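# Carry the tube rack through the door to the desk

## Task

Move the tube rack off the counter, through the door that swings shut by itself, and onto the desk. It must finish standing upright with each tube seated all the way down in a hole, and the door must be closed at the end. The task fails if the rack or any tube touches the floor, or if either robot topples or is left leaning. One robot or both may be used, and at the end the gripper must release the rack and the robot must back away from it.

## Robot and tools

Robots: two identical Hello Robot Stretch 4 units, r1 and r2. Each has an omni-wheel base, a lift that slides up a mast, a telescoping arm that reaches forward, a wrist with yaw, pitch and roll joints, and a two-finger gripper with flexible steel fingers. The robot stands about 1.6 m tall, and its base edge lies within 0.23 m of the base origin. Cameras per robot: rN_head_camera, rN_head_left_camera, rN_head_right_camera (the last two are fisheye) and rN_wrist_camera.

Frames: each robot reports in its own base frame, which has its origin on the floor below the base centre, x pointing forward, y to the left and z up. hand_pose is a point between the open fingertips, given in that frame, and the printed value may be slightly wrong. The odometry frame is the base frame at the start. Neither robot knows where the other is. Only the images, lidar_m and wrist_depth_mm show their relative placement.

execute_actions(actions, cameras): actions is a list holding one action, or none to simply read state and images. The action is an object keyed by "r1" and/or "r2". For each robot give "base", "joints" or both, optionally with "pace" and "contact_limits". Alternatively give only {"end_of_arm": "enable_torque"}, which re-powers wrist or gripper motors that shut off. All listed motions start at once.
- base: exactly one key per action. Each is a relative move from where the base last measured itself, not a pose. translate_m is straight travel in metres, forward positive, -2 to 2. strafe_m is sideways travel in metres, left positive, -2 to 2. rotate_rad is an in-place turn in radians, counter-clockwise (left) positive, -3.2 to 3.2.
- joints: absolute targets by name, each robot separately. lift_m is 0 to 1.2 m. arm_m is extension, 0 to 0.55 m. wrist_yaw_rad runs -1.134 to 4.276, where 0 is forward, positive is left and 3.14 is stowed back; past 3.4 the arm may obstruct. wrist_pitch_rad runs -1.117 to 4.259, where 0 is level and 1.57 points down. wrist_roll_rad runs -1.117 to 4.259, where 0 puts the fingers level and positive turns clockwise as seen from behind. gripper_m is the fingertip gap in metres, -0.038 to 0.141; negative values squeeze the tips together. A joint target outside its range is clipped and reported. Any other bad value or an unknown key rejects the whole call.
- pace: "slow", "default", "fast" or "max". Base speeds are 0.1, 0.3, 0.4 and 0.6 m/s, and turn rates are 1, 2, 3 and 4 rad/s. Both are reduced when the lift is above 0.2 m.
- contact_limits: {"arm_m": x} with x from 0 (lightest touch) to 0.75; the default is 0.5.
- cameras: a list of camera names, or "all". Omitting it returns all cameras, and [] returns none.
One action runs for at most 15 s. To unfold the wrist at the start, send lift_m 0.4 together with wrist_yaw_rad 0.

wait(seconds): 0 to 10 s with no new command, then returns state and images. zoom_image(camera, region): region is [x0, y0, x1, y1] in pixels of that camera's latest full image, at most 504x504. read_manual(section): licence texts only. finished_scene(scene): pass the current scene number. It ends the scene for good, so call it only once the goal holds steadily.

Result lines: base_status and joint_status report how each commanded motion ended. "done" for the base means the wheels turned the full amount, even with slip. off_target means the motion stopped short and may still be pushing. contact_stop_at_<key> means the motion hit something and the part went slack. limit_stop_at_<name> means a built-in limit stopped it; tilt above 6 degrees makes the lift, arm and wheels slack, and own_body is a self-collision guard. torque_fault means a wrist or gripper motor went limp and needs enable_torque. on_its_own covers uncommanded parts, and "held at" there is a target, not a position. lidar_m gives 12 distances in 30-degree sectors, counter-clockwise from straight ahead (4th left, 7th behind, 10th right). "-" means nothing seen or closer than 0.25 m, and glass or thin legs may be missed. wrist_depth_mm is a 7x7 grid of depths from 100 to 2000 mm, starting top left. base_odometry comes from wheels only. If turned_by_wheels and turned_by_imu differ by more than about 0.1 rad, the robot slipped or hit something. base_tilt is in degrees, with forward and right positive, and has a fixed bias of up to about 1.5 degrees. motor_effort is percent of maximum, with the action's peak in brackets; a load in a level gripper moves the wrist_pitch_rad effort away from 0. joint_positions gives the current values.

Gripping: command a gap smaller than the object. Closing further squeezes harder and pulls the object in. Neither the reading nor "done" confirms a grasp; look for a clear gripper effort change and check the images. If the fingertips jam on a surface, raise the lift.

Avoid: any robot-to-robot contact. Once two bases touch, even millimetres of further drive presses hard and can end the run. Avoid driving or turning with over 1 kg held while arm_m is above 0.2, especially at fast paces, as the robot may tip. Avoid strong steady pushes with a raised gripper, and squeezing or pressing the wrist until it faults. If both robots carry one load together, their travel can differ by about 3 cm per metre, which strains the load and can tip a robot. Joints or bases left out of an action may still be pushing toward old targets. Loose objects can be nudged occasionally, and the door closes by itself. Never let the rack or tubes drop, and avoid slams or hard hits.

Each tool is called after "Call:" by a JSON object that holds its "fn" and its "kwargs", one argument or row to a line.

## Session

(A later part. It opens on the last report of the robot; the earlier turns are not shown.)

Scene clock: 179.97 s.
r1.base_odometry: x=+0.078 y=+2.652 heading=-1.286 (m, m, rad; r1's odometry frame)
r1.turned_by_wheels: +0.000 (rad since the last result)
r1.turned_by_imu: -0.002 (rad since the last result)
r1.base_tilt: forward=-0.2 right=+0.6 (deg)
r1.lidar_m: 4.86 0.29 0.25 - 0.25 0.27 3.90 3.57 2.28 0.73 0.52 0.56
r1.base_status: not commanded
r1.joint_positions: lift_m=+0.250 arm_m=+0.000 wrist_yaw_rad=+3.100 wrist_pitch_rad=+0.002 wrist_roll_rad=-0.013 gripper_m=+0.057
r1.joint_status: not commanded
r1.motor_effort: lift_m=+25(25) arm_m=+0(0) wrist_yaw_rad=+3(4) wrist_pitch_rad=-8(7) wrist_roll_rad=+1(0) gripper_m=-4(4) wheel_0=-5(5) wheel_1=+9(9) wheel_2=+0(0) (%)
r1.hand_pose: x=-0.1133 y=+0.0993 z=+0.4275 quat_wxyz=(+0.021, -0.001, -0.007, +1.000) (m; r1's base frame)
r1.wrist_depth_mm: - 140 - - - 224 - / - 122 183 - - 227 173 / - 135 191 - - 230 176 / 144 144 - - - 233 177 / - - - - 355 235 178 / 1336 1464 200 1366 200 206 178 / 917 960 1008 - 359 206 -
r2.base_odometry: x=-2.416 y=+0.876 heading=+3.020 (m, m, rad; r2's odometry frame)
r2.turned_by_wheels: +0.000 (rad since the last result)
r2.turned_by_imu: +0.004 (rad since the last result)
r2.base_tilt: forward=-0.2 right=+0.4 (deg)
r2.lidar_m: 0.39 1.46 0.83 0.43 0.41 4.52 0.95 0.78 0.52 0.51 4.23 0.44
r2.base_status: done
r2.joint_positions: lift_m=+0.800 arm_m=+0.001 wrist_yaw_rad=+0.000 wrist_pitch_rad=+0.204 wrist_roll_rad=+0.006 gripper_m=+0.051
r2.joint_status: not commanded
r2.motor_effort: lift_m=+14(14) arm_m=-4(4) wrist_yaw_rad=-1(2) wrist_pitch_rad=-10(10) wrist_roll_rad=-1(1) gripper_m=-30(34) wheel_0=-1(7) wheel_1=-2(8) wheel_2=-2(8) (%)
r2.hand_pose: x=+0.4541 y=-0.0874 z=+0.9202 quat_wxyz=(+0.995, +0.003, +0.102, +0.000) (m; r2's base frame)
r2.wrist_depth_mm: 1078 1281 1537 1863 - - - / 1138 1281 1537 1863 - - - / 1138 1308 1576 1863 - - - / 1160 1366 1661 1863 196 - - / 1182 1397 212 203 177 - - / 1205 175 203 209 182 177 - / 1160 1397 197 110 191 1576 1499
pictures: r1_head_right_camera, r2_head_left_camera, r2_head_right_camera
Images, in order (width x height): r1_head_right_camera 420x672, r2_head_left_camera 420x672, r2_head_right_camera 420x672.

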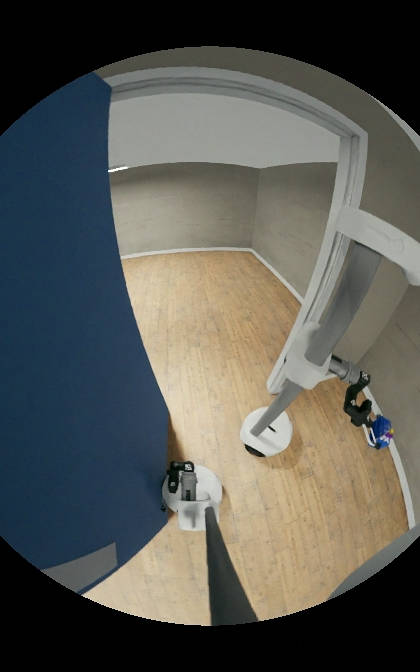

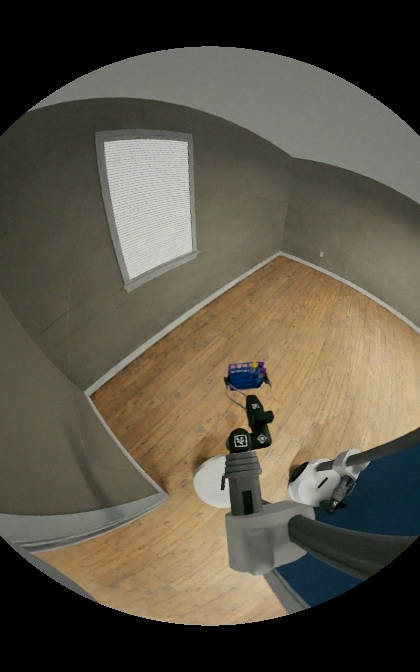

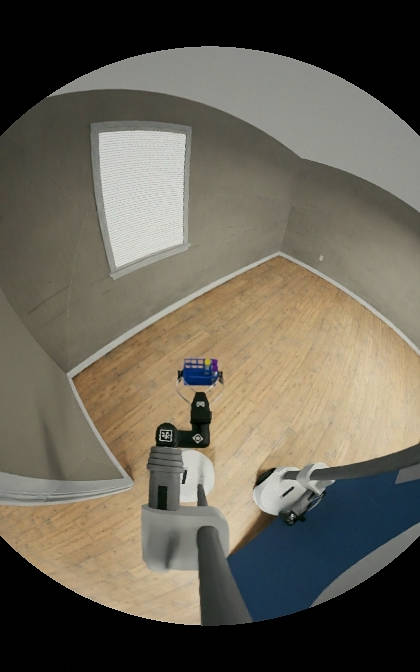

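Call:
{"fn": "execute_actions", "kwargs": {
  "actions": [
    {"r2":{"base":{"translate_m":-0.4},"pace":"slow"}}
  ],
  "cameras": []
}}

Call:
{"fn": "execute_actions", "kwargs": {
  "actions": [
    {"r2":{"base":{"rotate_rad":-0.45},"pace":"slow"}}
  ],
  "cameras": ["r2_head_right_camera","r2_head_left_camera","r1_head_right_camera"]
}}

Scene clock: 187.77 s.
r1.base_odometry: x=+0.078 y=+2.652 heading=-1.286 (m, m, rad; r1's odometry frame)
r1.turned_by_wheels: +0.000 (rad since the last result)
r1.turned_by_imu: -0.003 (rad since the last result)
r1.base_tilt: forward=-0.2 right=+0.6 (deg)
r1.lidar_m: 0.55 0.27 0.25 - 0.25 0.27 3.90 3.56 2.27 2.09 0.54 0.52
r1.base_status: not commanded
r1.joint_positions: lift_m=+0.250 arm_m=+0.000 wrist_yaw_rad=+3.100 wrist_pitch_rad=+0.002 wrist_roll_rad=-0.013 gripper_m=+0.057
r1.joint_status: not commanded
r1.motor_effort: lift_m=+25(25) arm_m=+0(0) wrist_yaw_rad=+2(3) wrist_pitch_rad=-10(9) wrist_roll_rad=+1(1) gripper_m=-2(5) wheel_0=-5(5) wheel_1=+9(9) wheel_2=+0(1) (%)
r1.hand_pose: x=-0.1133 y=+0.0993 z=+0.4275 quat_wxyz=(+0.021, -0.001, -0.007, +1.000) (m; r1's base frame)
r1.wrist_depth_mm: - 141 - - - 223 - / - 121 183 - - 228 174 / - 135 191 - - 230 176 / 143 144 - - - 234 177 / - - - - 355 236 178 / 1281 1397 200 1430 200 206 178 / 917 960 1060 - 359 205 -
r2.base_odometry: x=-2.019 y=+0.828 heading=+3.020 (m, m, rad; r2's odometry frame)
r2.turned_by_wheels: -0.001 (rad since the last result)
r2.turned_by_imu: +0.004 (rad since the last result)
r2.base_tilt: forward=-0.2 right=+0.2 (deg)
r2.lidar_m: 0.41 1.73 0.46 2.00 3.38 4.23 - 0.48 0.49 0.53 0.53 0.43
r2.base_status: done
r2.joint_positions: lift_m=+0.800 arm_m=+0.001 wrist_yaw_rad=+0.000 wrist_pitch_rad=+0.204 wrist_roll_rad=+0.006 gripper_m=+0.051
r2.joint_status: not commanded
r2.motor_effort: lift_m=+14(14) arm_m=-4(4) wrist_yaw_rad=-3(0) wrist_pitch_rad=-10(10) wrist_roll_rad=-1(1) gripper_m=-31(32) wheel_0=-4(5) wheel_1=-5(6) wheel_2=+2(6) (%)
r2.hand_pose: x=+0.4541 y=-0.0874 z=+0.9202 quat_wxyz=(+0.995, +0.003, +0.102, +0.000) (m; r2's base frame)
r2.wrist_depth_mm: 1308 1537 1863 - - - - / 1397 1499 1808 - - - - / 1366 1618 1921 - - - - / 1430 1618 1983 - 199 - - / 1397 1618 211 204 178 - - / 1430 175 203 210 182 177 1983 / 1430 1499 197 110 193 1537 1464
pictures: none
No camera images: the call's "cameras" was empty. Leave "cameras" out to get every camera's image.

Scene clock: 189.40 s.
r1.base_odometry: x=+0.078 y=+2.652 heading=-1.286 (m, m, rad; r1's odometry frame)
r1.turned_by_wheels: +0.000 (rad since the last result)
r1.turned_by_imu: -0.001 (rad since the last result)
r1.base_tilt: forward=-0.2 right=+0.6 (deg)
r1.lidar_m: 0.55 0.29 0.25 - 0.25 0.27 3.91 3.54 2.28 2.06 0.36 0.42
r1.base_status: not commanded
r1.joint_positions: lift_m=+0.250 arm_m=+0.000 wrist_yaw_rad=+3.100 wrist_pitch_rad=+0.002 wrist_roll_rad=-0.013 gripper_m=+0.057
r1.joint_status: not commanded
r1.motor_effort: lift_m=+25(25) arm_m=+0(0) wrist_yaw_rad=+2(4) wrist_pitch_rad=-10(9) wrist_roll_rad=+1(1) gripper_m=-3(5) wheel_0=-5(5) wheel_1=+9(9) wheel_2=+0(0) (%)
r1.hand_pose: x=-0.1133 y=+0.0993 z=+0.4275 quat_wxyz=(+0.021, -0.001, -0.007, +1.000) (m; r1's base frame)
r1.wrist_depth_mm: - 140 - - - 224 - / - 121 183 - - 228 174 / - 135 191 - - 232 176 / 144 144 - - - 233 178 / - - - - 353 234 178 / 1308 1397 200 1366 201 206 178 / 931 976 1042 - 357 206 -
r2.base_odometry: x=-2.019 y=+0.828 heading=+2.570 (m, m, rad; r2's odometry frame)
r2.turned_by_wheels: -0.449 (rad since the last result)
r2.turned_by_imu: -0.459 (rad since the last result)
r2.base_tilt: forward=-0.2 right=+0.3 (deg)
r2.lidar_m: 0.41 1.93 1.72 0.47 2.07 3.86 - 2.65 0.47 0.49 0.53 0.42
r2.base_status: done
r2.joint_positions: lift_m=+0.800 arm_m=+0.001 wrist_yaw_rad=+0.000 wrist_pitch_rad=+0.204 wrist_roll_rad=+0.006 gripper_m=+0.051
r2.joint_status: not commanded
r2.motor_effort: lift_m=+14(14) arm_m=-4(4) wrist_yaw_rad=-3(2) wrist_pitch_rad=-9(11) wrist_roll_rad=-1(1) gripper_m=-31(30) wheel_0=+3(9) wheel_1=+3(8) wheel_2=+2(5) (%)
r2.hand_pose: x=+0.4541 y=-0.0874 z=+0.9202 quat_wxyz=(+0.995, +0.003, +0.102, +0.000) (m; r2's base frame)
r2.wrist_depth_mm: 1756 - - - - - - / 1863 - - - - - - / 1808 - - - - - - / 1808 - - - 197 - - / 1808 - 211 203 178 - - / 1808 175 204 208 183 177 1983 / 1464 1499 198 110 193 1576 1464
pictures: r1_head_right_camera, r2_head_left_camera, r2_head_right_camera
Images, in order (width x height): r1_head_right_camera 420x672, r2_head_left_camera 420x672, r2_head_right_camera 420x672.

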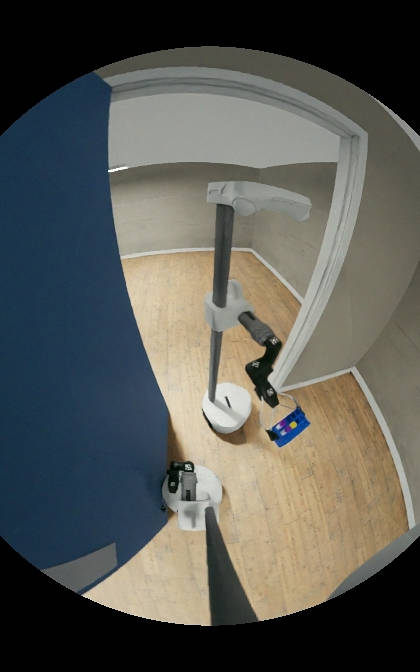

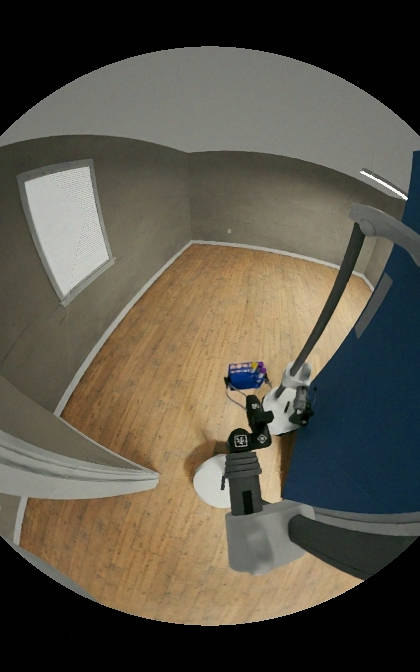

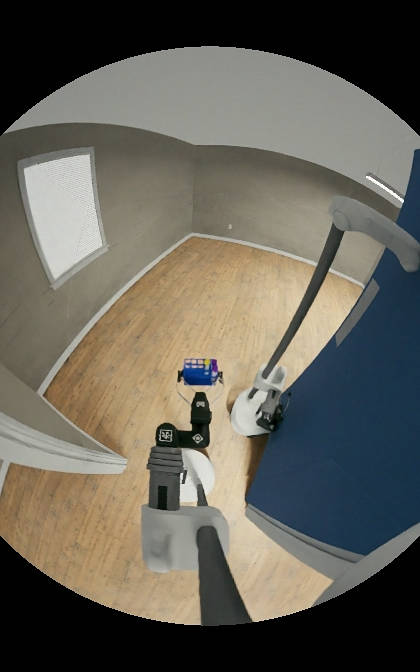

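Call:
{"fn": "execute_actions", "kwargs": {
  "actions": [
    {"r2":{"base":{"translate_m":-0.25},"pace":"slow"}}
  ],
  "cameras": []
}}

Call:
{"fn": "execute_actions", "kwargs": {
  "actions": [
    {"r2":{"base":{"rotate_rad":-0.3},"pace":"slow"}}
  ],
  "cameras": ["r2_head_right_camera","r2_head_left_camera"]
}}

Scene clock: 195.17 s.
r1.base_odometry: x=+0.078 y=+2.652 heading=-1.286 (m, m, rad; r1's odometry frame)
r1.turned_by_wheels: +0.000 (rad since the last result)
r1.turned_by_imu: -0.002 (rad since the last result)
r1.base_tilt: forward=-0.2 right=+0.6 (deg)
r1.lidar_m: 0.67 0.28 0.25 - 0.25 0.28 3.90 3.56 2.29 2.08 1.24 0.46
r1.base_status: not commanded
r1.joint_positions: lift_m=+0.250 arm_m=+0.000 wrist_yaw_rad=+3.100 wrist_pitch_rad=+0.002 wrist_roll_rad=-0.013 gripper_m=+0.057
r1.joint_status: not commanded
r1.motor_effort: lift_m=+25(24) arm_m=+0(0) wrist_yaw_rad=+4(1) wrist_pitch_rad=-7(9) wrist_roll_rad=+1(1) gripper_m=-3(2) wheel_0=-5(5) wheel_1=+9(9) wheel_2=+0(0) (%)
r1.hand_pose: x=-0.1133 y=+0.0993 z=+0.4275 quat_wxyz=(+0.021, -0.001, -0.007, +1.000) (m; r1's base frame)
r1.wrist_depth_mm: - 140 - - - 224 - / - 121 183 - - 228 174 / - 135 191 - - 231 176 / 144 144 - - - 233 177 / - - - - 355 235 178 / 1281 1397 201 1366 200 206 178 / 917 960 1060 - 357 206 -
r2.base_odometry: x=-1.809 y=+0.693 heading=+2.570 (m, m, rad; r2's odometry frame)
r2.turned_by_wheels: +0.000 (rad since the last result)
r2.turned_by_imu: +0.003 (rad since the last result)
r2.base_tilt: forward=-0.2 right=+0.3 (deg)
r2.lidar_m: 0.39 2.04 0.53 1.81 2.19 3.98 3.99 2.41 0.44 0.43 0.52 0.42
r2.base_status: done
r2.joint_positions: lift_m=+0.800 arm_m=+0.001 wrist_yaw_rad=+0.000 wrist_pitch_rad=+0.204 wrist_roll_rad=+0.006 gripper_m=+0.051
r2.joint_status: not commanded
r2.motor_effort: lift_m=+14(14) arm_m=-4(4) wrist_yaw_rad=-1(3) wrist_pitch_rad=-10(10) wrist_roll_rad=+0(0) gripper_m=-32(32) wheel_0=-2(6) wheel_1=-4(6) wheel_2=+1(10) (%)
r2.hand_pose: x=+0.4541 y=-0.0874 z=+0.9202 quat_wxyz=(+0.995, +0.003, +0.102, +0.000) (m; r2's base frame)
r2.wrist_depth_mm: 1921 - - - - - - / 1808 - - - - - - / 1863 - - - - - - / 1983 - - - 196 - - / 1921 - 211 204 177 - - / 1921 175 203 209 183 177 1808 / 1430 1537 197 110 192 1464 661
pictures: none
No camera images: the call's "cameras" was empty. Leave "cameras" out to get every camera's image.

Scene clock: 196.53 s.
r1.base_odometry: x=+0.078 y=+2.652 heading=-1.286 (m, m, rad; r1's odometry frame)
r1.turned_by_wheels: +0.000 (rad since the last result)
r1.turned_by_imu: -0.001 (rad since the last result)
r1.base_tilt: forward=-0.2 right=+0.6 (deg)
r1.lidar_m: 0.40 0.27 0.25 - 0.25 0.26 3.90 3.54 2.29 2.09 1.24 0.43
r1.base_status: not commanded
r1.joint_positions: lift_m=+0.250 arm_m=+0.000 wrist_yaw_rad=+3.100 wrist_pitch_rad=+0.002 wrist_roll_rad=-0.013 gripper_m=+0.057
r1.joint_status: not commanded
r1.motor_effort: lift_m=+24(24) arm_m=+0(0) wrist_yaw_rad=+5(3) wrist_pitch_rad=-5(9) wrist_roll_rad=+0(1) gripper_m=-4(4) wheel_0=-5(5) wheel_1=+9(9) wheel_2=+0(1) (%)
r1.hand_pose: x=-0.1133 y=+0.0993 z=+0.4275 quat_wxyz=(+0.021, -0.001, -0.007, +1.000) (m; r1's base frame)
r1.wrist_depth_mm: - 140 - - - 224 - / - 122 183 - - 228 174 / - 135 191 - - 231 176 / 144 144 - - - 233 177 / - - - - 355 236 178 / 1308 1397 200 1397 200 206 178 / 917 976 1078 - 359 205 -
r2.base_odometry: x=-1.809 y=+0.693 heading=+2.271 (m, m, rad; r2's odometry frame)
r2.turned_by_wheels: -0.299 (rad since the last result)
r2.turned_by_imu: -0.306 (rad since the last result)
r2.base_tilt: forward=-0.1 right=+0.3 (deg)
r2.lidar_m: 0.41 2.52 0.57 0.53 1.89 2.60 4.10 4.12 2.24 0.44 0.43 0.45
r2.base_status: done
r2.joint_positions: lift_m=+0.800 arm_m=+0.001 wrist_yaw_rad=+0.000 wrist_pitch_rad=+0.204 wrist_roll_rad=+0.006 gripper_m=+0.051
r2.joint_status: not commanded
r2.motor_effort: lift_m=+14(14) arm_m=-4(4) wrist_yaw_rad=+0(1) wrist_pitch_rad=-11(11) wrist_roll_rad=-1(1) gripper_m=-29(33) wheel_0=+3(6) wheel_1=+5(7) wheel_2=+1(9) (%)
r2.hand_pose: x=+0.4541 y=-0.0874 z=+0.9202 quat_wxyz=(+0.995, +0.003, +0.102, +0.000) (m; r2's base frame)
r2.wrist_depth_mm: - - - - - - 640 / - - - - - - 640 / - - - - 715 - 634 / - - - - 198 - 640 / - - 211 203 178 - 634 / - 176 203 208 183 176 615 / 1430 1499 198 110 192 931 569
pictures: r2_head_left_camera, r2_head_right_camera
Images, in order (width x height): r2_head_left_camera 420x672, r2_head_right_camera 420x672.

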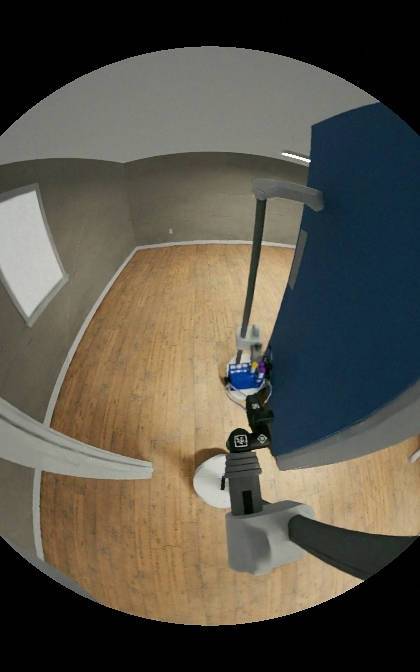

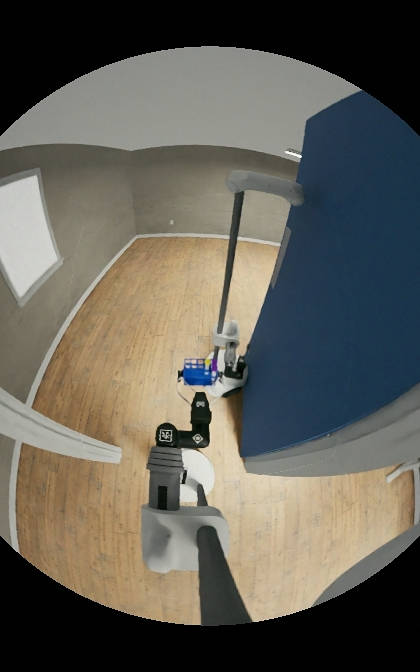

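Call:
{"fn": "execute_actions", "kwargs": {
  "actions": [
    {"r2":{"base":{"translate_m":-0.5},"pace":"slow"}}
  ],
  "cameras": ["r2_head_left_camera"]
}}

Call:
{"fn": "execute_actions", "kwargs": {
  "actions": [
    {"r2":{"base":{"translate_m":-1.1}}}
  ],
  "cameras": ["r2_head_left_camera","r1_head_right_camera","r2_head_right_camera"]
}}

Scene clock: 207.93 s.
r1.base_odometry: x=+0.078 y=+2.652 heading=-1.286 (m, m, rad; r1's odometry frame)
r1.turned_by_wheels: +0.000 (rad since the last result)
r1.turned_by_imu: -0.004 (rad since the last result)
r1.base_tilt: forward=-0.1 right=+0.6 (deg)
r1.lidar_m: 0.88 0.30 0.25 - 0.25 0.27 3.91 3.55 2.27 2.08 1.25 1.11
r1.base_status: not commanded
r1.joint_positions: lift_m=+0.250 arm_m=+0.000 wrist_yaw_rad=+3.100 wrist_pitch_rad=+0.002 wrist_roll_rad=-0.013 gripper_m=+0.057
r1.joint_status: not commanded
r1.motor_effort: lift_m=+25(25) arm_m=+0(0) wrist_yaw_rad=+4(4) wrist_pitch_rad=-8(9) wrist_roll_rad=+2(1) gripper_m=-4(3) wheel_0=-5(5) wheel_1=+8(9) wheel_2=+0(0) (%)
r1.hand_pose: x=-0.1133 y=+0.0993 z=+0.4275 quat_wxyz=(+0.021, -0.001, -0.007, +1.000) (m; r1's base frame)
r1.wrist_depth_mm: - 141 - - - 224 - / - 122 183 - - 227 173 / - 135 191 - - 231 176 / 144 144 - - - 232 177 / - - - - 355 235 178 / 1308 1430 201 1430 201 206 178 / 904 991 1042 - 359 204 -
r2.base_odometry: x=-1.488 y=+0.310 heading=+2.270 (m, m, rad; r2's odometry frame)
r2.turned_by_wheels: +0.000 (rad since the last result)
r2.turned_by_imu: +0.005 (rad since the last result)
r2.base_tilt: forward=-0.2 right=+0.4 (deg)
r2.lidar_m: 0.41 0.78 0.76 1.80 1.91 2.63 3.55 3.65 2.20 1.90 0.70 0.44
r2.base_status: done
r2.joint_positions: lift_m=+0.800 arm_m=+0.001 wrist_yaw_rad=+0.000 wrist_pitch_rad=+0.204 wrist_roll_rad=+0.006 gripper_m=+0.051
r2.joint_status: not commanded
r2.motor_effort: lift_m=+14(14) arm_m=-4(4) wrist_yaw_rad=+0(3) wrist_pitch_rad=-10(10) wrist_roll_rad=-1(0) gripper_m=-33(34) wheel_0=-2(6) wheel_1=-4(6) wheel_2=+2(6) (%)
r2.hand_pose: x=+0.4541 y=-0.0874 z=+0.9202 quat_wxyz=(+0.995, +0.003, +0.102, +0.000) (m; r2's base frame)
r2.wrist_depth_mm: - - - - - 891 554 / - - - - - 866 544 / - - - - - 866 544 / - - - - 197 866 544 / - - 212 202 178 866 539 / - 175 204 208 183 177 508 / 1397 1499 198 110 192 854 477
pictures: r2_head_left_camera
Images, in order (width x height): r2_head_left_camera 420x672.

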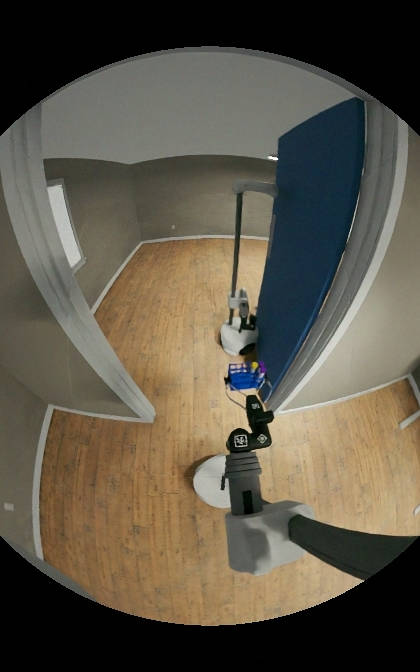

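Scene clock: 213.07 s.
r1.base_odometry: x=+0.078 y=+2.652 heading=-1.286 (m, m, rad; r1's odometry frame)
r1.turned_by_wheels: +0.000 (rad since the last result)
r1.turned_by_imu: -0.002 (rad since the last result)
r1.base_tilt: forward=-0.2 right=+0.6 (deg)
r1.lidar_m: 1.96 0.28 0.25 - 0.25 0.25 3.91 3.55 2.28 2.07 1.22 1.09
r1.base_status: not commanded
r1.joint_positions: lift_m=+0.250 arm_m=+0.000 wrist_yaw_rad=+3.100 wrist_pitch_rad=+0.002 wrist_roll_rad=-0.013 gripper_m=+0.057
r1.joint_status: not commanded
r1.motor_effort: lift_m=+25(25) arm_m=+0(0) wrist_yaw_rad=+4(2) wrist_pitch_rad=-8(8) wrist_roll_rad=+2(2) gripper_m=-3(4) wheel_0=-5(5) wheel_1=+9(9) wheel_2=+0(0) (%)
r1.hand_pose: x=-0.1133 y=+0.0993 z=+0.4275 quat_wxyz=(+0.021, -0.001, -0.007, +1.000) (m; r1's base frame)
r1.wrist_depth_mm: - 140 - - - 223 - / - 121 183 - - 227 173 / - 135 191 - - 231 175 / 144 144 - - - 234 177 / - - - - 353 235 178 / 1281 1464 199 1397 201 206 179 / 891 976 1042 - 359 206 -
r2.base_odometry: x=-0.780 y=-0.532 heading=+2.270 (m, m, rad; r2's odometry frame)
r2.turned_by_wheels: -0.001 (rad since the last result)
r2.turned_by_imu: +0.006 (rad since the last result)
r2.base_tilt: forward=-0.3 right=+0.4 (deg)
r2.lidar_m: 0.41 1.70 1.90 1.81 1.92 2.48 2.38 2.52 3.00 2.09 2.21 0.43
r2.base_status: done
r2.joint_positions: lift_m=+0.800 arm_m=+0.001 wrist_yaw_rad=+0.000 wrist_pitch_rad=+0.204 wrist_roll_rad=+0.006 gripper_m=+0.051
r2.joint_status: not commanded
r2.motor_effort: lift_m=+14(14) arm_m=-4(4) wrist_yaw_rad=-4(2) wrist_pitch_rad=-10(10) wrist_roll_rad=+0(0) gripper_m=-35(33) wheel_0=-2(3) wheel_1=-3(7) wheel_2=-1(10) (%)
r2.hand_pose: x=+0.4541 y=-0.0874 z=+0.9202 quat_wxyz=(+0.995, +0.003, +0.102, +0.000) (m; r2's base frame)
r2.wrist_depth_mm: 1281 - - - 1576 1255 1281 / 1308 1366 - - 1576 1308 1308 / 1366 1430 - - 1336 1336 1336 / 1397 1430 - - 197 1397 1397 / 1464 1430 212 203 178 1430 1397 / 1499 175 203 209 183 177 1499 / 1430 1537 197 110 192 1499 1499
pictures: r1_head_right_camera, r2_head_left_camera, r2_head_right_camera
Images, in order (width x height): r1_head_right_camera 420x672, r2_head_left_camera 420x672, r2_head_right_camera 420x672.

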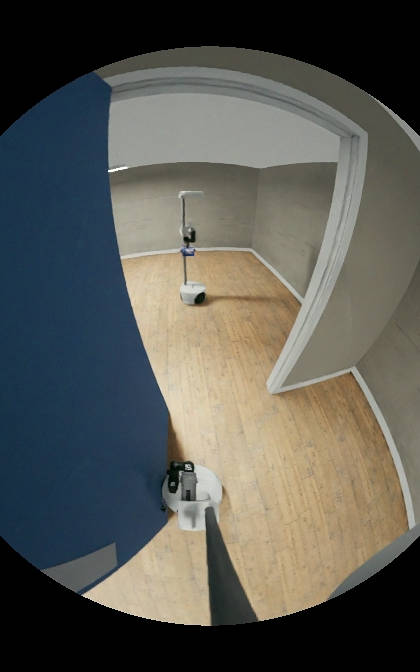

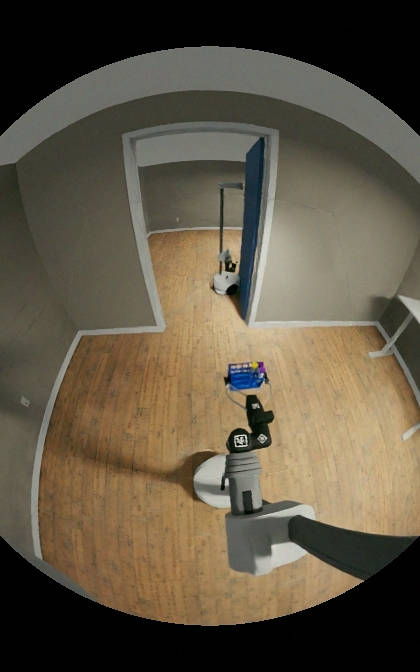

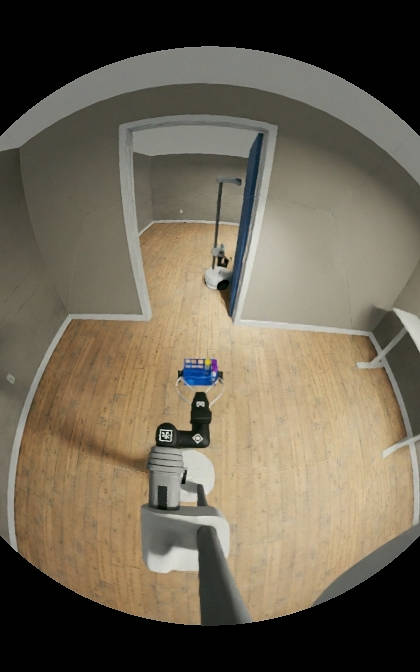

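Call:
{"fn": "execute_actions", "kwargs": {
  "actions": [
    {"r1":{"base":{"strafe_m":-0.25},"pace":"slow"},"r2":{"base":{"rotate_rad":-1.6},"pace":"slow"}}
  ],
  "cameras": ["r1_head_right_camera","r2_head_camera"]
}}

Call:
{"fn": "execute_actions", "kwargs": {
  "actions": [
    {"r1":{"base":{"translate_m":0.5},"pace":"slow"},"r2":{"base":{"translate_m":1.0}}}
  ],
  "cameras": ["r1_head_right_camera","r2_head_camera"]
}}

Scene clock: 219.03 s.
r1.base_odometry: x=-0.162 y=+2.582 heading=-1.286 (m, m, rad; r1's odometry frame)
r1.turned_by_wheels: +0.000 (rad since the last result)
r1.turned_by_imu: -0.003 (rad since the last result)
r1.base_tilt: forward=-0.1 right=+0.6 (deg)
r1.lidar_m: 2.29 0.49 0.25 0.25 - 0.25 3.84 3.14 2.03 1.83 1.30 0.96
r1.base_status: done
r1.joint_positions: lift_m=+0.250 arm_m=+0.000 wrist_yaw_rad=+3.100 wrist_pitch_rad=+0.002 wrist_roll_rad=-0.013 gripper_m=+0.057
r1.joint_status: not commanded
r1.motor_effort: lift_m=+25(25) arm_m=+0(0) wrist_yaw_rad=+3(2) wrist_pitch_rad=-9(9) wrist_roll_rad=+0(0) gripper_m=-5(2) wheel_0=-3(5) wheel_1=-1(7) wheel_2=+2(5) (%)
r1.hand_pose: x=-0.1133 y=+0.0993 z=+0.4275 quat_wxyz=(+0.021, -0.001, -0.007, +1.000) (m; r1's base frame)
r1.wrist_depth_mm: - 140 - - 285 202 - / - 122 183 - 287 206 172 / - 135 191 - 291 208 174 / 144 144 - - 294 210 176 / - - - - 266 211 177 / 1281 1430 200 1430 200 196 177 / 917 991 1060 - 270 195 -
r2.base_odometry: x=-0.780 y=-0.532 heading=+0.670 (m, m, rad; r2's odometry frame)
r2.turned_by_wheels: -1.599 (rad since the last result)
r2.turned_by_imu: -1.635 (rad since the last result)
r2.base_tilt: forward=-0.2 right=+0.3 (deg)
r2.lidar_m: 0.42 2.18 1.66 1.64 1.68 1.93 1.82 1.89 2.52 2.39 2.45 0.45
r2.base_status: done
r2.joint_positions: lift_m=+0.800 arm_m=+0.001 wrist_yaw_rad=+0.000 wrist_pitch_rad=+0.204 wrist_roll_rad=+0.006 gripper_m=+0.051
r2.joint_status: not commanded
r2.motor_effort: lift_m=+14(14) arm_m=-4(4) wrist_yaw_rad=+0(1) wrist_pitch_rad=-10(11) wrist_roll_rad=+0(1) gripper_m=-34(30) wheel_0=+3(6) wheel_1=+4(7) wheel_2=+1(7) (%)
r2.hand_pose: x=+0.4541 y=-0.0874 z=+0.9202 quat_wxyz=(+0.995, +0.003, +0.102, +0.000) (m; r2's base frame)
r2.wrist_depth_mm: - - - - - - - / - - - - - - - / - - - - - - - / - - - - 198 - - / - - 211 204 178 - - / - 175 204 210 183 177 1983 / 1499 1537 198 110 193 1576 1499
pictures: r1_head_right_camera, r2_head_camera
Images, in order (width x height): r1_head_right_camera 420x672, r2_head_camera 420x560.

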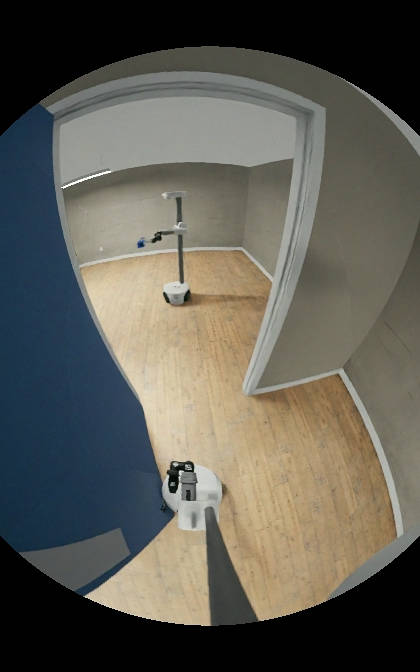

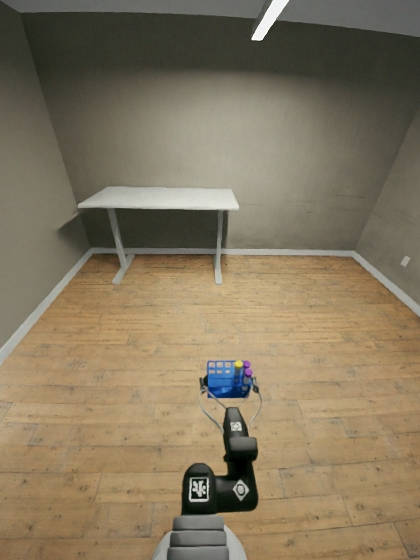

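Scene clock: 225.33 s.
r1.base_odometry: x=-0.022 y=+2.102 heading=-1.285 (m, m, rad; r1's odometry frame)
r1.turned_by_wheels: +0.001 (rad since the last result)
r1.turned_by_imu: -0.003 (rad since the last result)
r1.base_tilt: forward=-0.2 right=+0.6 (deg)
r1.lidar_m: 4.39 2.06 0.38 0.25 - 0.25 0.25 0.51 1.94 1.78 0.58 0.65
r1.base_status: done
r1.joint_positions: lift_m=+0.250 arm_m=+0.000 wrist_yaw_rad=+3.100 wrist_pitch_rad=+0.002 wrist_roll_rad=-0.013 gripper_m=+0.057
r1.joint_status: not commanded
r1.motor_effort: lift_m=+24(24) arm_m=+0(0) wrist_yaw_rad=+3(4) wrist_pitch_rad=-8(10) wrist_roll_rad=+2(1) gripper_m=-5(4) wheel_0=-11(11) wheel_1=+16(15) wheel_2=+6(9) (%)
r1.hand_pose: x=-0.1133 y=+0.0993 z=+0.4275 quat_wxyz=(+0.021, -0.001, -0.007, +1.000) (m; r1's base frame)
r1.wrist_depth_mm: - 141 397 325 258 213 - / - 122 183 329 262 216 191 / - 135 191 332 264 218 192 / 144 144 410 336 267 220 194 / - - 462 327 252 222 195 / 1336 1336 200 322 201 212 196 / 917 976 500 - 257 212 196
r2.base_odometry: x=+0.004 y=+0.090 heading=+0.671 (m, m, rad; r2's odometry frame)
r2.turned_by_wheels: +0.000 (rad since the last result)
r2.turned_by_imu: -0.001 (rad since the last result)
r2.base_tilt: forward=-0.2 right=+0.4 (deg)
r2.lidar_m: 0.39 1.13 1.52 1.60 1.67 2.28 2.86 2.94 2.48 2.39 2.46 0.42
r2.base_status: done
r2.joint_positions: lift_m=+0.800 arm_m=+0.001 wrist_yaw_rad=+0.000 wrist_pitch_rad=+0.204 wrist_roll_rad=+0.006 gripper_m=+0.051
r2.joint_status: not commanded
r2.motor_effort: lift_m=+14(14) arm_m=-4(4) wrist_yaw_rad=-1(1) wrist_pitch_rad=-11(10) wrist_roll_rad=+0(1) gripper_m=-33(33) wheel_0=+1(9) wheel_1=+4(8) wheel_2=+1(9) (%)
r2.hand_pose: x=+0.4541 y=-0.0874 z=+0.9202 quat_wxyz=(+0.995, +0.003, +0.102, +0.000) (m; r2's base frame)
r2.wrist_depth_mm: 1537 1537 1499 1618 1537 1576 1576 / 1537 1618 1576 1537 1618 1618 1618 / 1366 1255 1255 1182 1098 1708 1661 / 1618 1708 1708 1756 198 1756 1756 / 1708 1708 211 204 178 1808 1808 / 1756 176 204 208 183 177 1808 / 1464 1499 197 110 193 1537 1499
pictures: r1_head_right_camera, r2_head_camera
Images, in order (width x height): r1_head_right_camera 420x672, r2_head_camera 420x560.

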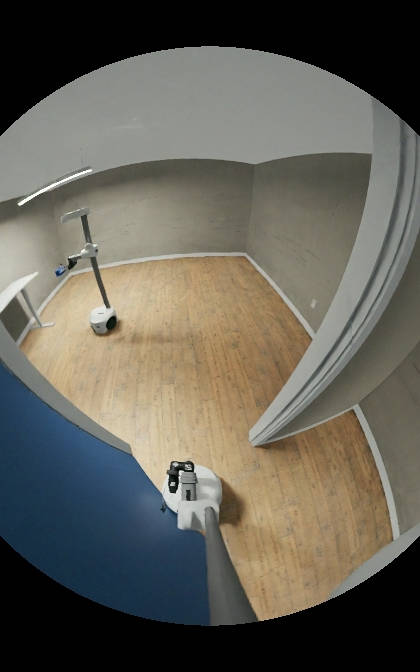

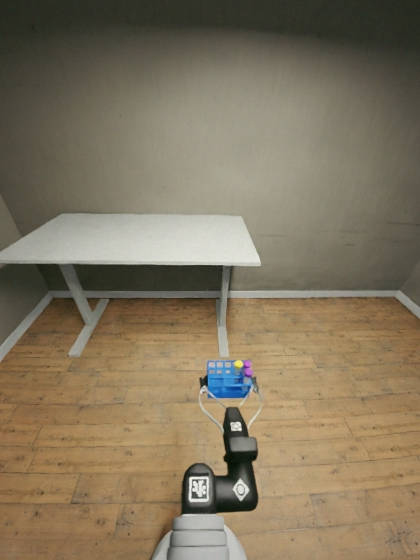

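Call:
{"fn": "execute_actions", "kwargs": {
  "actions": [
    {"r1":{"base":{"translate_m":0.5},"pace":"slow"},"r2":{"base":{"strafe_m":0.5}}}
  ],
  "cameras": ["r1_head_right_camera"]
}}

Call:
{"fn": "execute_actions", "kwargs": {
  "actions": [
    {"r1":{"base":{"translate_m":0.4},"pace":"slow"},"r2":{"base":{"translate_m":0.4},"joints":{"lift_m":0.85}}}
  ],
  "cameras": ["r1_head_right_camera","r2_head_camera","r2_wrist_camera"]
}}

Scene clock: 233.50 s.
r1.base_odometry: x=+0.120 y=+1.622 heading=-1.284 (m, m, rad; r1's odometry frame)
r1.turned_by_wheels: +0.001 (rad since the last result)
r1.turned_by_imu: +0.137 (rad since the last result)
r1.base_tilt: forward=-0.2 right=+0.6 (deg)
r1.lidar_m: 3.94 1.34 1.33 0.53 0.25 0.25 - 0.25 0.33 0.43 1.78 2.43
r1.base_status: done
r1.joint_positions: lift_m=+0.250 arm_m=+0.000 wrist_yaw_rad=+3.100 wrist_pitch_rad=+0.002 wrist_roll_rad=-0.013 gripper_m=+0.057
r1.joint_status: not commanded
r1.motor_effort: lift_m=+25(25) arm_m=+0(0) wrist_yaw_rad=+4(3) wrist_pitch_rad=-8(9) wrist_roll_rad=+1(1) gripper_m=-3(4) wheel_0=-10(9) wheel_1=-1(16) wheel_2=+18(22) (%)
r1.hand_pose: x=-0.1133 y=+0.0993 z=+0.4275 quat_wxyz=(+0.021, -0.001, -0.007, +1.000) (m; r1's base frame)
r1.wrist_depth_mm: - 140 319 314 304 296 290 / - 122 183 315 307 300 291 / - 135 191 317 310 300 294 / 144 144 325 322 310 303 297 / 353 343 330 324 310 304 300 / 353 345 200 324 200 306 301 / 355 351 338 - 317 306 304
r2.base_odometry: x=-0.307 y=+0.481 heading=+0.671 (m, m, rad; r2's odometry frame)
r2.turned_by_wheels: +0.000 (rad since the last result)
r2.turned_by_imu: +0.003 (rad since the last result)
r2.base_tilt: forward=-0.2 right=+0.2 (deg)
r2.lidar_m: 0.41 1.13 1.17 1.11 1.16 1.35 2.87 2.96 3.02 2.88 2.74 0.43
r2.base_status: done
r2.joint_positions: lift_m=+0.800 arm_m=+0.001 wrist_yaw_rad=+0.000 wrist_pitch_rad=+0.204 wrist_roll_rad=+0.006 gripper_m=+0.051
r2.joint_status: not commanded
r2.motor_effort: lift_m=+15(15) arm_m=-4(4) wrist_yaw_rad=-2(1) wrist_pitch_rad=-11(10) wrist_roll_rad=+0(0) gripper_m=-33(31) wheel_0=+2(6) wheel_1=+0(11) wheel_2=+1(1) (%)
r2.hand_pose: x=+0.4541 y=-0.0874 z=+0.9201 quat_wxyz=(+0.995, +0.003, +0.102, +0.000) (m; r2's base frame)
r2.wrist_depth_mm: 1537 1537 1537 1537 1576 1537 1576 / 1576 1537 1576 1618 1576 1576 1618 / 1618 1255 1229 1160 1098 1281 1661 / 1661 1661 1661 1661 198 1708 1756 / 1708 1708 211 204 177 1756 1756 / 1708 175 203 211 183 178 1808 / 1464 1430 197 110 192 1464 1537
pictures: r1_head_right_camera
Images, in order (width x height): r1_head_right_camera 420x672.

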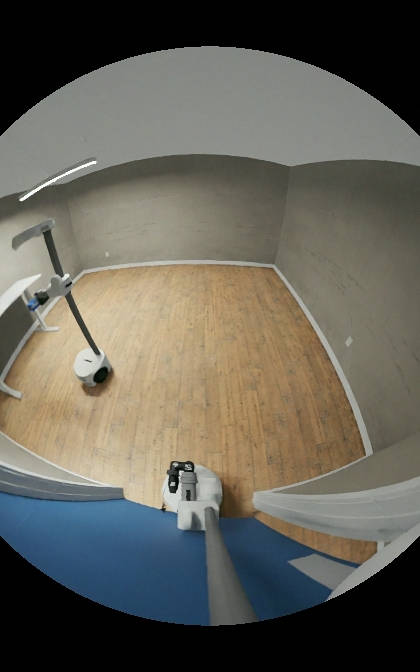

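Scene clock: 238.80 s.
r1.base_odometry: x=+0.233 y=+1.238 heading=-1.284 (m, m, rad; r1's odometry frame)
r1.turned_by_wheels: +0.000 (rad since the last result)
r1.turned_by_imu: -0.003 (rad since the last result)
r1.base_tilt: forward=-0.2 right=+0.6 (deg)
r1.lidar_m: 3.52 3.67 1.45 1.79 0.71 0.53 0.50 0.54 0.63 1.70 1.78 2.41
r1.base_status: done
r1.joint_positions: lift_m=+0.250 arm_m=+0.000 wrist_yaw_rad=+3.100 wrist_pitch_rad=+0.002 wrist_roll_rad=-0.013 gripper_m=+0.057
r1.joint_status: not commanded
r1.motor_effort: lift_m=+25(25) arm_m=+0(0) wrist_yaw_rad=+4(3) wrist_pitch_rad=-9(7) wrist_roll_rad=+0(0) gripper_m=-4(4) wheel_0=+2(10) wheel_1=+4(6) wheel_2=-4(17) (%)
r1.hand_pose: x=-0.1133 y=+0.0993 z=+0.4275 quat_wxyz=(+0.021, -0.001, -0.007, +1.000) (m; r1's base frame)
r1.wrist_depth_mm: - 141 640 640 647 640 647 / - 121 183 647 647 654 654 / - 135 191 654 661 654 654 / 144 144 661 654 661 661 661 / 661 668 661 661 654 668 668 / 661 661 200 668 201 668 668 / 668 668 668 - 668 668 676
r2.base_odometry: x=+0.006 y=+0.730 heading=+0.671 (m, m, rad; r2's odometry frame)
r2.turned_by_wheels: +0.000 (rad since the last result)
r2.turned_by_imu: +0.001 (rad since the last result)
r2.base_tilt: forward=-0.1 right=+0.3 (deg)
r2.lidar_m: 0.39 0.70 0.95 1.11 1.15 1.45 3.31 3.37 2.99 2.87 0.98 0.45
r2.base_status: done
r2.joint_positions: lift_m=+0.850 arm_m=+0.001 wrist_yaw_rad=+0.000 wrist_pitch_rad=+0.204 wrist_roll_rad=+0.006 gripper_m=+0.051
r2.joint_status: all done
r2.motor_effort: lift_m=+23(25) arm_m=-4(4) wrist_yaw_rad=-3(1) wrist_pitch_rad=-11(10) wrist_roll_rad=+0(0) gripper_m=-35(35) wheel_0=+1(6) wheel_1=+2(8) wheel_2=+2(8) (%)
r2.hand_pose: x=+0.4541 y=-0.0874 z=+0.9695 quat_wxyz=(+0.995, +0.003, +0.102, +0.000) (m; r2's base frame)
r2.wrist_depth_mm: 1118 1160 1182 1160 1160 1182 1205 / 1182 1205 1205 1229 1229 1205 1229 / 1229 1205 1229 1229 1255 1255 1229 / 544 535 525 466 198 512 508 / 904 1308 212 204 177 1366 904 / 904 176 203 211 182 177 931 / 946 1430 198 110 192 1464 1430
pictures: r1_head_right_camera, r2_head_camera, r2_wrist_camera
Images, in order (width x height): r1_head_right_camera 420x672, r2_head_camera 420x560, r2_wrist_camera 616x392.

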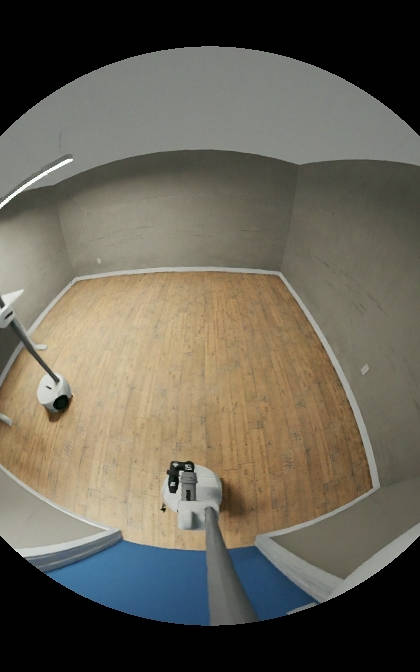

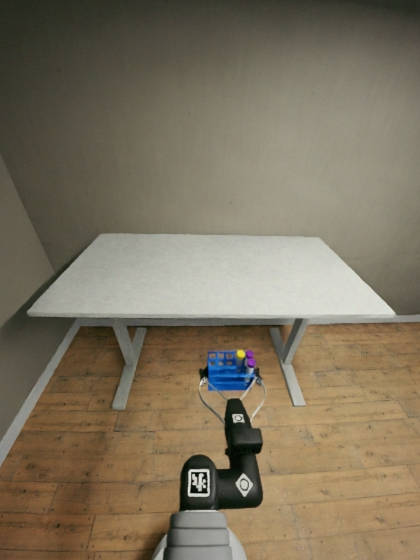

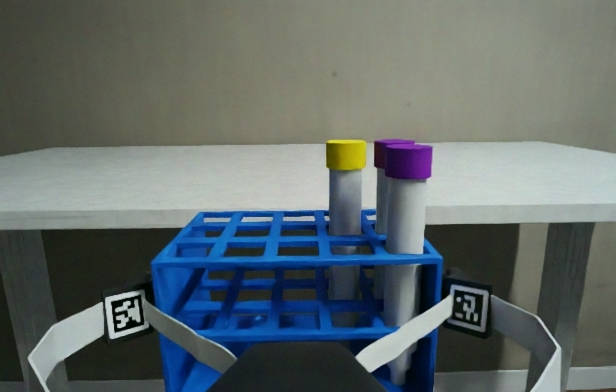

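Call:
{"fn": "execute_actions", "kwargs": {
  "actions": [
    {"r2":{"joints":{"lift_m":0.94}}}
  ],
  "cameras": ["r2_wrist_camera"]
}}

Scene clock: 241.47 s.
r1.base_odometry: x=+0.233 y=+1.238 heading=-1.284 (m, m, rad; r1's odometry frame)
r1.turned_by_wheels: +0.000 (rad since the last result)
r1.turned_by_imu: -0.001 (rad since the last result)
r1.base_tilt: forward=-0.1 right=+0.7 (deg)
r1.lidar_m: 3.53 3.67 1.46 1.80 0.70 0.53 0.50 0.53 0.63 1.70 1.75 2.41
r1.base_status: not commanded
r1.joint_positions: lift_m=+0.250 arm_m=+0.000 wrist_yaw_rad=+3.100 wrist_pitch_rad=+0.002 wrist_roll_rad=-0.013 gripper_m=+0.057
r1.joint_status: not commanded
r1.motor_effort: lift_m=+24(25) arm_m=+0(0) wrist_yaw_rad=+6(5) wrist_pitch_rad=-9(8) wrist_roll_rad=+1(1) gripper_m=-3(3) wheel_0=+2(2) wheel_1=+4(3) wheel_2=-4(4) (%)
r1.hand_pose: x=-0.1133 y=+0.0993 z=+0.4275 quat_wxyz=(+0.021, -0.001, -0.007, +1.000) (m; r1's base frame)
r1.wrist_depth_mm: - 140 640 647 654 647 647 / - 122 183 640 647 661 654 / - 135 191 661 654 668 647 / 144 144 661 661 654 668 668 / 661 654 668 668 654 668 661 / 676 661 200 668 200 676 661 / 676 661 676 - 676 683 676
r2.base_odometry: x=+0.006 y=+0.730 heading=+0.671 (m, m, rad; r2's odometry frame)
r2.turned_by_wheels: +0.000 (rad since the last result)
r2.turned_by_imu: +0.001 (rad since the last result)
r2.base_tilt: forward=-0.2 right=+0.3 (deg)
r2.lidar_m: 0.41 0.72 0.97 1.12 1.16 1.45 3.28 3.37 3.01 2.88 0.99 0.42
r2.base_status: not commanded
r2.joint_positions: lift_m=+0.940 arm_m=+0.001 wrist_yaw_rad=+0.000 wrist_pitch_rad=+0.204 wrist_roll_rad=+0.006 gripper_m=+0.051
r2.joint_status: all done
r2.motor_effort: lift_m=+23(25) arm_m=-4(4) wrist_yaw_rad=-3(2) wrist_pitch_rad=-10(11) wrist_roll_rad=+0(0) gripper_m=-33(29) wheel_0=+1(0) wheel_1=+2(2) wheel_2=+2(2) (%)
r2.hand_pose: x=+0.4541 y=-0.0874 z=+1.0595 quat_wxyz=(+0.995, +0.003, +0.102, +0.000) (m; r2's base frame)
r2.wrist_depth_mm: 1160 1138 1205 1160 1160 1160 1182 / 1205 1205 1182 1182 1205 1205 1229 / 1255 1205 1205 1255 1255 1255 1229 / 960 931 917 820 198 904 878 / 580 580 212 204 178 554 554 / 488 175 202 209 183 177 904 / 946 1397 198 110 192 1430 1464
pictures: r2_wrist_camera
Images, in order (width x height): r2_wrist_camera 616x392.

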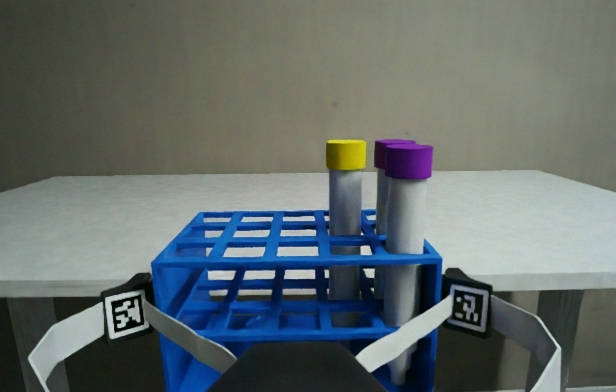

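Call:
{"fn": "execute_actions", "kwargs": {
  "actions": [
    {"r2":{"base":{"translate_m":0.28},"pace":"slow"}}
  ],
  "cameras": []
}}

Call:
{"fn": "execute_actions", "kwargs": {
  "actions": [
    {"r2":{"joints":{"arm_m":0.2},"pace":"slow"}}
  ],
  "cameras": []
}}

Call:
{"fn": "execute_actions", "kwargs": {
  "actions": [
    {"r2":{"joints":{"lift_m":0.875},"pace":"slow"}}
  ],
  "cameras": ["r2_wrist_camera","r2_head_camera"]
}}

Scene clock: 251.53 s.
r1.base_odometry: x=+0.233 y=+1.238 heading=-1.284 (m, m, rad; r1's odometry frame)
r1.turned_by_wheels: +0.000 (rad since the last result)
r1.turned_by_imu: -0.003 (rad since the last result)
r1.base_tilt: forward=-0.2 right=+0.7 (deg)
r1.lidar_m: 3.52 3.67 1.71 1.78 0.71 0.54 0.49 0.56 0.64 1.70 1.76 2.43
r1.base_status: not commanded
r1.joint_positions: lift_m=+0.250 arm_m=+0.000 wrist_yaw_rad=+3.100 wrist_pitch_rad=+0.002 wrist_roll_rad=-0.013 gripper_m=+0.057
r1.joint_status: not commanded
r1.motor_effort: lift_m=+25(25) arm_m=+0(0) wrist_yaw_rad=+4(4) wrist_pitch_rad=-7(8) wrist_roll_rad=+0(1) gripper_m=-3(3) wheel_0=+2(2) wheel_1=+3(4) wheel_2=-4(4) (%)
r1.hand_pose: x=-0.1133 y=+0.0993 z=+0.4275 quat_wxyz=(+0.021, -0.001, -0.007, +1.000) (m; r1's base frame)
r1.wrist_depth_mm: - 140 640 640 654 647 647 / - 122 182 647 654 647 640 / - 135 191 647 661 654 661 / 144 144 654 647 661 654 654 / 654 661 668 661 661 661 661 / 661 661 199 661 201 676 676 / 668 661 676 - 676 668 668
r2.base_odometry: x=+0.225 y=+0.904 heading=+0.672 (m, m, rad; r2's odometry frame)
r2.turned_by_wheels: +0.000 (rad since the last result)
r2.turned_by_imu: +0.002 (rad since the last result)
r2.base_tilt: forward=-0.2 right=+0.4 (deg)
r2.lidar_m: 0.39 0.40 0.56 1.12 1.17 1.59 1.79 3.69 3.00 2.86 0.56 0.44
r2.base_status: done
r2.joint_positions: lift_m=+0.940 arm_m=+0.001 wrist_yaw_rad=+0.000 wrist_pitch_rad=+0.204 wrist_roll_rad=+0.006 gripper_m=+0.051
r2.joint_status: not commanded
r2.motor_effort: lift_m=+23(23) arm_m=-4(4) wrist_yaw_rad=+0(2) wrist_pitch_rad=-11(11) wrist_roll_rad=+0(1) gripper_m=-30(33) wheel_0=+3(8) wheel_1=+3(7) wheel_2=-3(5) (%)
r2.hand_pose: x=+0.4541 y=-0.0874 z=+1.0595 quat_wxyz=(+0.995, +0.003, +0.102, +0.000) (m; r2's base frame)
r2.wrist_depth_mm: 904 904 904 904 917 917 917 / 931 946 931 931 931 946 960 / 960 960 960 960 960 976 991 / 960 931 917 820 199 891 891 / 580 569 211 204 178 559 554 / 415 175 204 210 182 177 399 / 297 309 197 110 192 319 303
pictures: none
No camera images: the call's "cameras" was empty. Leave "cameras" out to get every camera's image.

Scene clock: 254.83 s.
r1.base_odometry: x=+0.233 y=+1.238 heading=-1.284 (m, m, rad; r1's odometry frame)
r1.turned_by_wheels: +0.000 (rad since the last result)
r1.turned_by_imu: -0.001 (rad since the last result)
r1.base_tilt: forward=-0.2 right=+0.6 (deg)
r1.lidar_m: 3.53 3.67 1.71 1.79 0.69 0.54 0.51 0.53 0.63 1.70 1.77 2.41
r1.base_status: not commanded
r1.joint_positions: lift_m=+0.250 arm_m=+0.000 wrist_yaw_rad=+3.100 wrist_pitch_rad=+0.002 wrist_roll_rad=-0.013 gripper_m=+0.057
r1.joint_status: not commanded
r1.motor_effort: lift_m=+24(25) arm_m=+0(0) wrist_yaw_rad=+3(4) wrist_pitch_rad=-9(8) wrist_roll_rad=+0(0) gripper_m=-4(4) wheel_0=+2(2) wheel_1=+4(3) wheel_2=-4(4) (%)
r1.hand_pose: x=-0.1133 y=+0.0993 z=+0.4275 quat_wxyz=(+0.021, -0.001, -0.007, +1.000) (m; r1's base frame)
r1.wrist_depth_mm: - 140 647 634 647 640 647 / - 122 183 654 647 654 654 / - 135 191 661 647 647 654 / 144 145 654 661 661 661 661 / 661 661 661 668 661 668 668 / 661 668 200 661 201 668 676 / 668 668 676 - 676 668 676
r2.base_odometry: x=+0.225 y=+0.904 heading=+0.672 (m, m, rad; r2's odometry frame)
r2.turned_by_wheels: +0.000 (rad since the last result)
r2.turned_by_imu: +0.001 (rad since the last result)
r2.base_tilt: forward=-0.1 right=+0.2 (deg)
r2.lidar_m: 0.39 0.42 0.56 1.14 1.15 1.60 1.76 3.68 2.99 2.86 0.59 0.43
r2.base_status: not commanded
r2.joint_positions: lift_m=+0.940 arm_m=+0.199 wrist_yaw_rad=+0.000 wrist_pitch_rad=+0.204 wrist_roll_rad=+0.006 gripper_m=+0.051
r2.joint_status: all done
r2.motor_effort: lift_m=+23(23) arm_m=+4(4) wrist_yaw_rad=+1(1) wrist_pitch_rad=-11(10) wrist_roll_rad=-1(0) gripper_m=-34(35) wheel_0=+3(3) wheel_1=+2(3) wheel_2=-3(2) (%)
r2.hand_pose: x=+0.6527 y=-0.0874 z=+1.0595 quat_wxyz=(+0.995, +0.003, +0.102, +0.000) (m; r2's base frame)
r2.wrist_depth_mm: 715 715 715 732 715 723 732 / 741 741 741 741 759 759 759 / 750 768 750 778 768 778 778 / 778 788 778 788 198 798 798 / 569 574 211 204 177 549 549 / 410 175 204 209 183 177 399 / 301 307 198 110 192 315 300
pictures: none
No camera images: the call's "cameras" was empty. Leave "cameras" out to get every camera's image.

Scene clock: 256.27 s.
r1.base_odometry: x=+0.233 y=+1.238 heading=-1.284 (m, m, rad; r1's odometry frame)
r1.turned_by_wheels: +0.000 (rad since the last result)
r1.turned_by_imu: -0.001 (rad since the last result)
r1.base_tilt: forward=-0.2 right=+0.6 (deg)
r1.lidar_m: 3.53 3.65 1.71 1.82 0.69 0.53 0.51 0.54 0.63 1.69 1.78 2.44
r1.base_status: not commanded
r1.joint_positions: lift_m=+0.250 arm_m=+0.000 wrist_yaw_rad=+3.100 wrist_pitch_rad=+0.002 wrist_roll_rad=-0.013 gripper_m=+0.057
r1.joint_status: not commanded
r1.motor_effort: lift_m=+25(25) arm_m=+0(0) wrist_yaw_rad=+3(4) wrist_pitch_rad=-7(9) wrist_roll_rad=-1(1) gripper_m=-3(4) wheel_0=+2(2) wheel_1=+3(4) wheel_2=-4(4) (%)
r1.hand_pose: x=-0.1133 y=+0.0993 z=+0.4275 quat_wxyz=(+0.021, -0.001, -0.007, +1.000) (m; r1's base frame)
r1.wrist_depth_mm: - 141 640 640 647 647 647 / - 122 182 654 654 654 647 / - 135 191 661 654 668 661 / 144 145 661 654 668 661 668 / 654 668 654 668 668 668 668 / 668 668 200 668 201 676 676 / 668 661 668 - 683 676 668
r2.base_odometry: x=+0.225 y=+0.904 heading=+0.672 (m, m, rad; r2's odometry frame)
r2.turned_by_wheels: +0.000 (rad since the last result)
r2.turned_by_imu: +0.001 (rad since the last result)
r2.base_tilt: forward=-0.2 right=+0.3 (deg)
r2.lidar_m: 0.40 0.43 0.58 1.13 1.16 1.59 1.78 3.67 3.01 2.86 0.59 0.44
r2.base_status: not commanded
r2.joint_positions: lift_m=+0.875 arm_m=+0.199 wrist_yaw_rad=+0.000 wrist_pitch_rad=+0.204 wrist_roll_rad=+0.006 gripper_m=+0.051
r2.joint_status: all done
r2.motor_effort: lift_m=+13(20) arm_m=+4(4) wrist_yaw_rad=-3(1) wrist_pitch_rad=-10(11) wrist_roll_rad=+0(0) gripper_m=-31(30) wheel_0=+3(3) wheel_1=+3(3) wheel_2=-3(2) (%)
r2.hand_pose: x=+0.6527 y=-0.0874 z=+0.9953 quat_wxyz=(+0.995, +0.003, +0.102, +0.000) (m; r2's base frame)
r2.wrist_depth_mm: 715 715 715 723 732 741 741 / 741 741 741 750 750 759 741 / 759 759 768 759 768 788 778 / 654 640 634 559 199 609 603 / 397 392 211 204 178 384 382 / 283 175 202 209 182 177 276 / 203 213 197 110 191 218 204
pictures: r2_head_camera, r2_wrist_camera
Images, in order (width x height): r2_head_camera 420x560, r2_wrist_camera 616x392.

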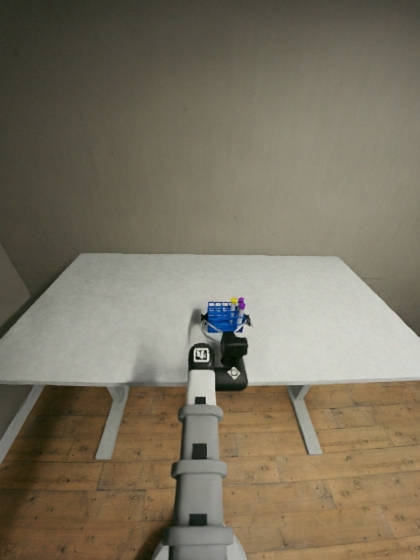

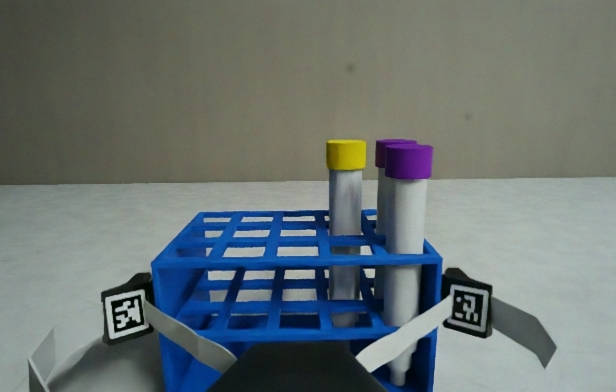

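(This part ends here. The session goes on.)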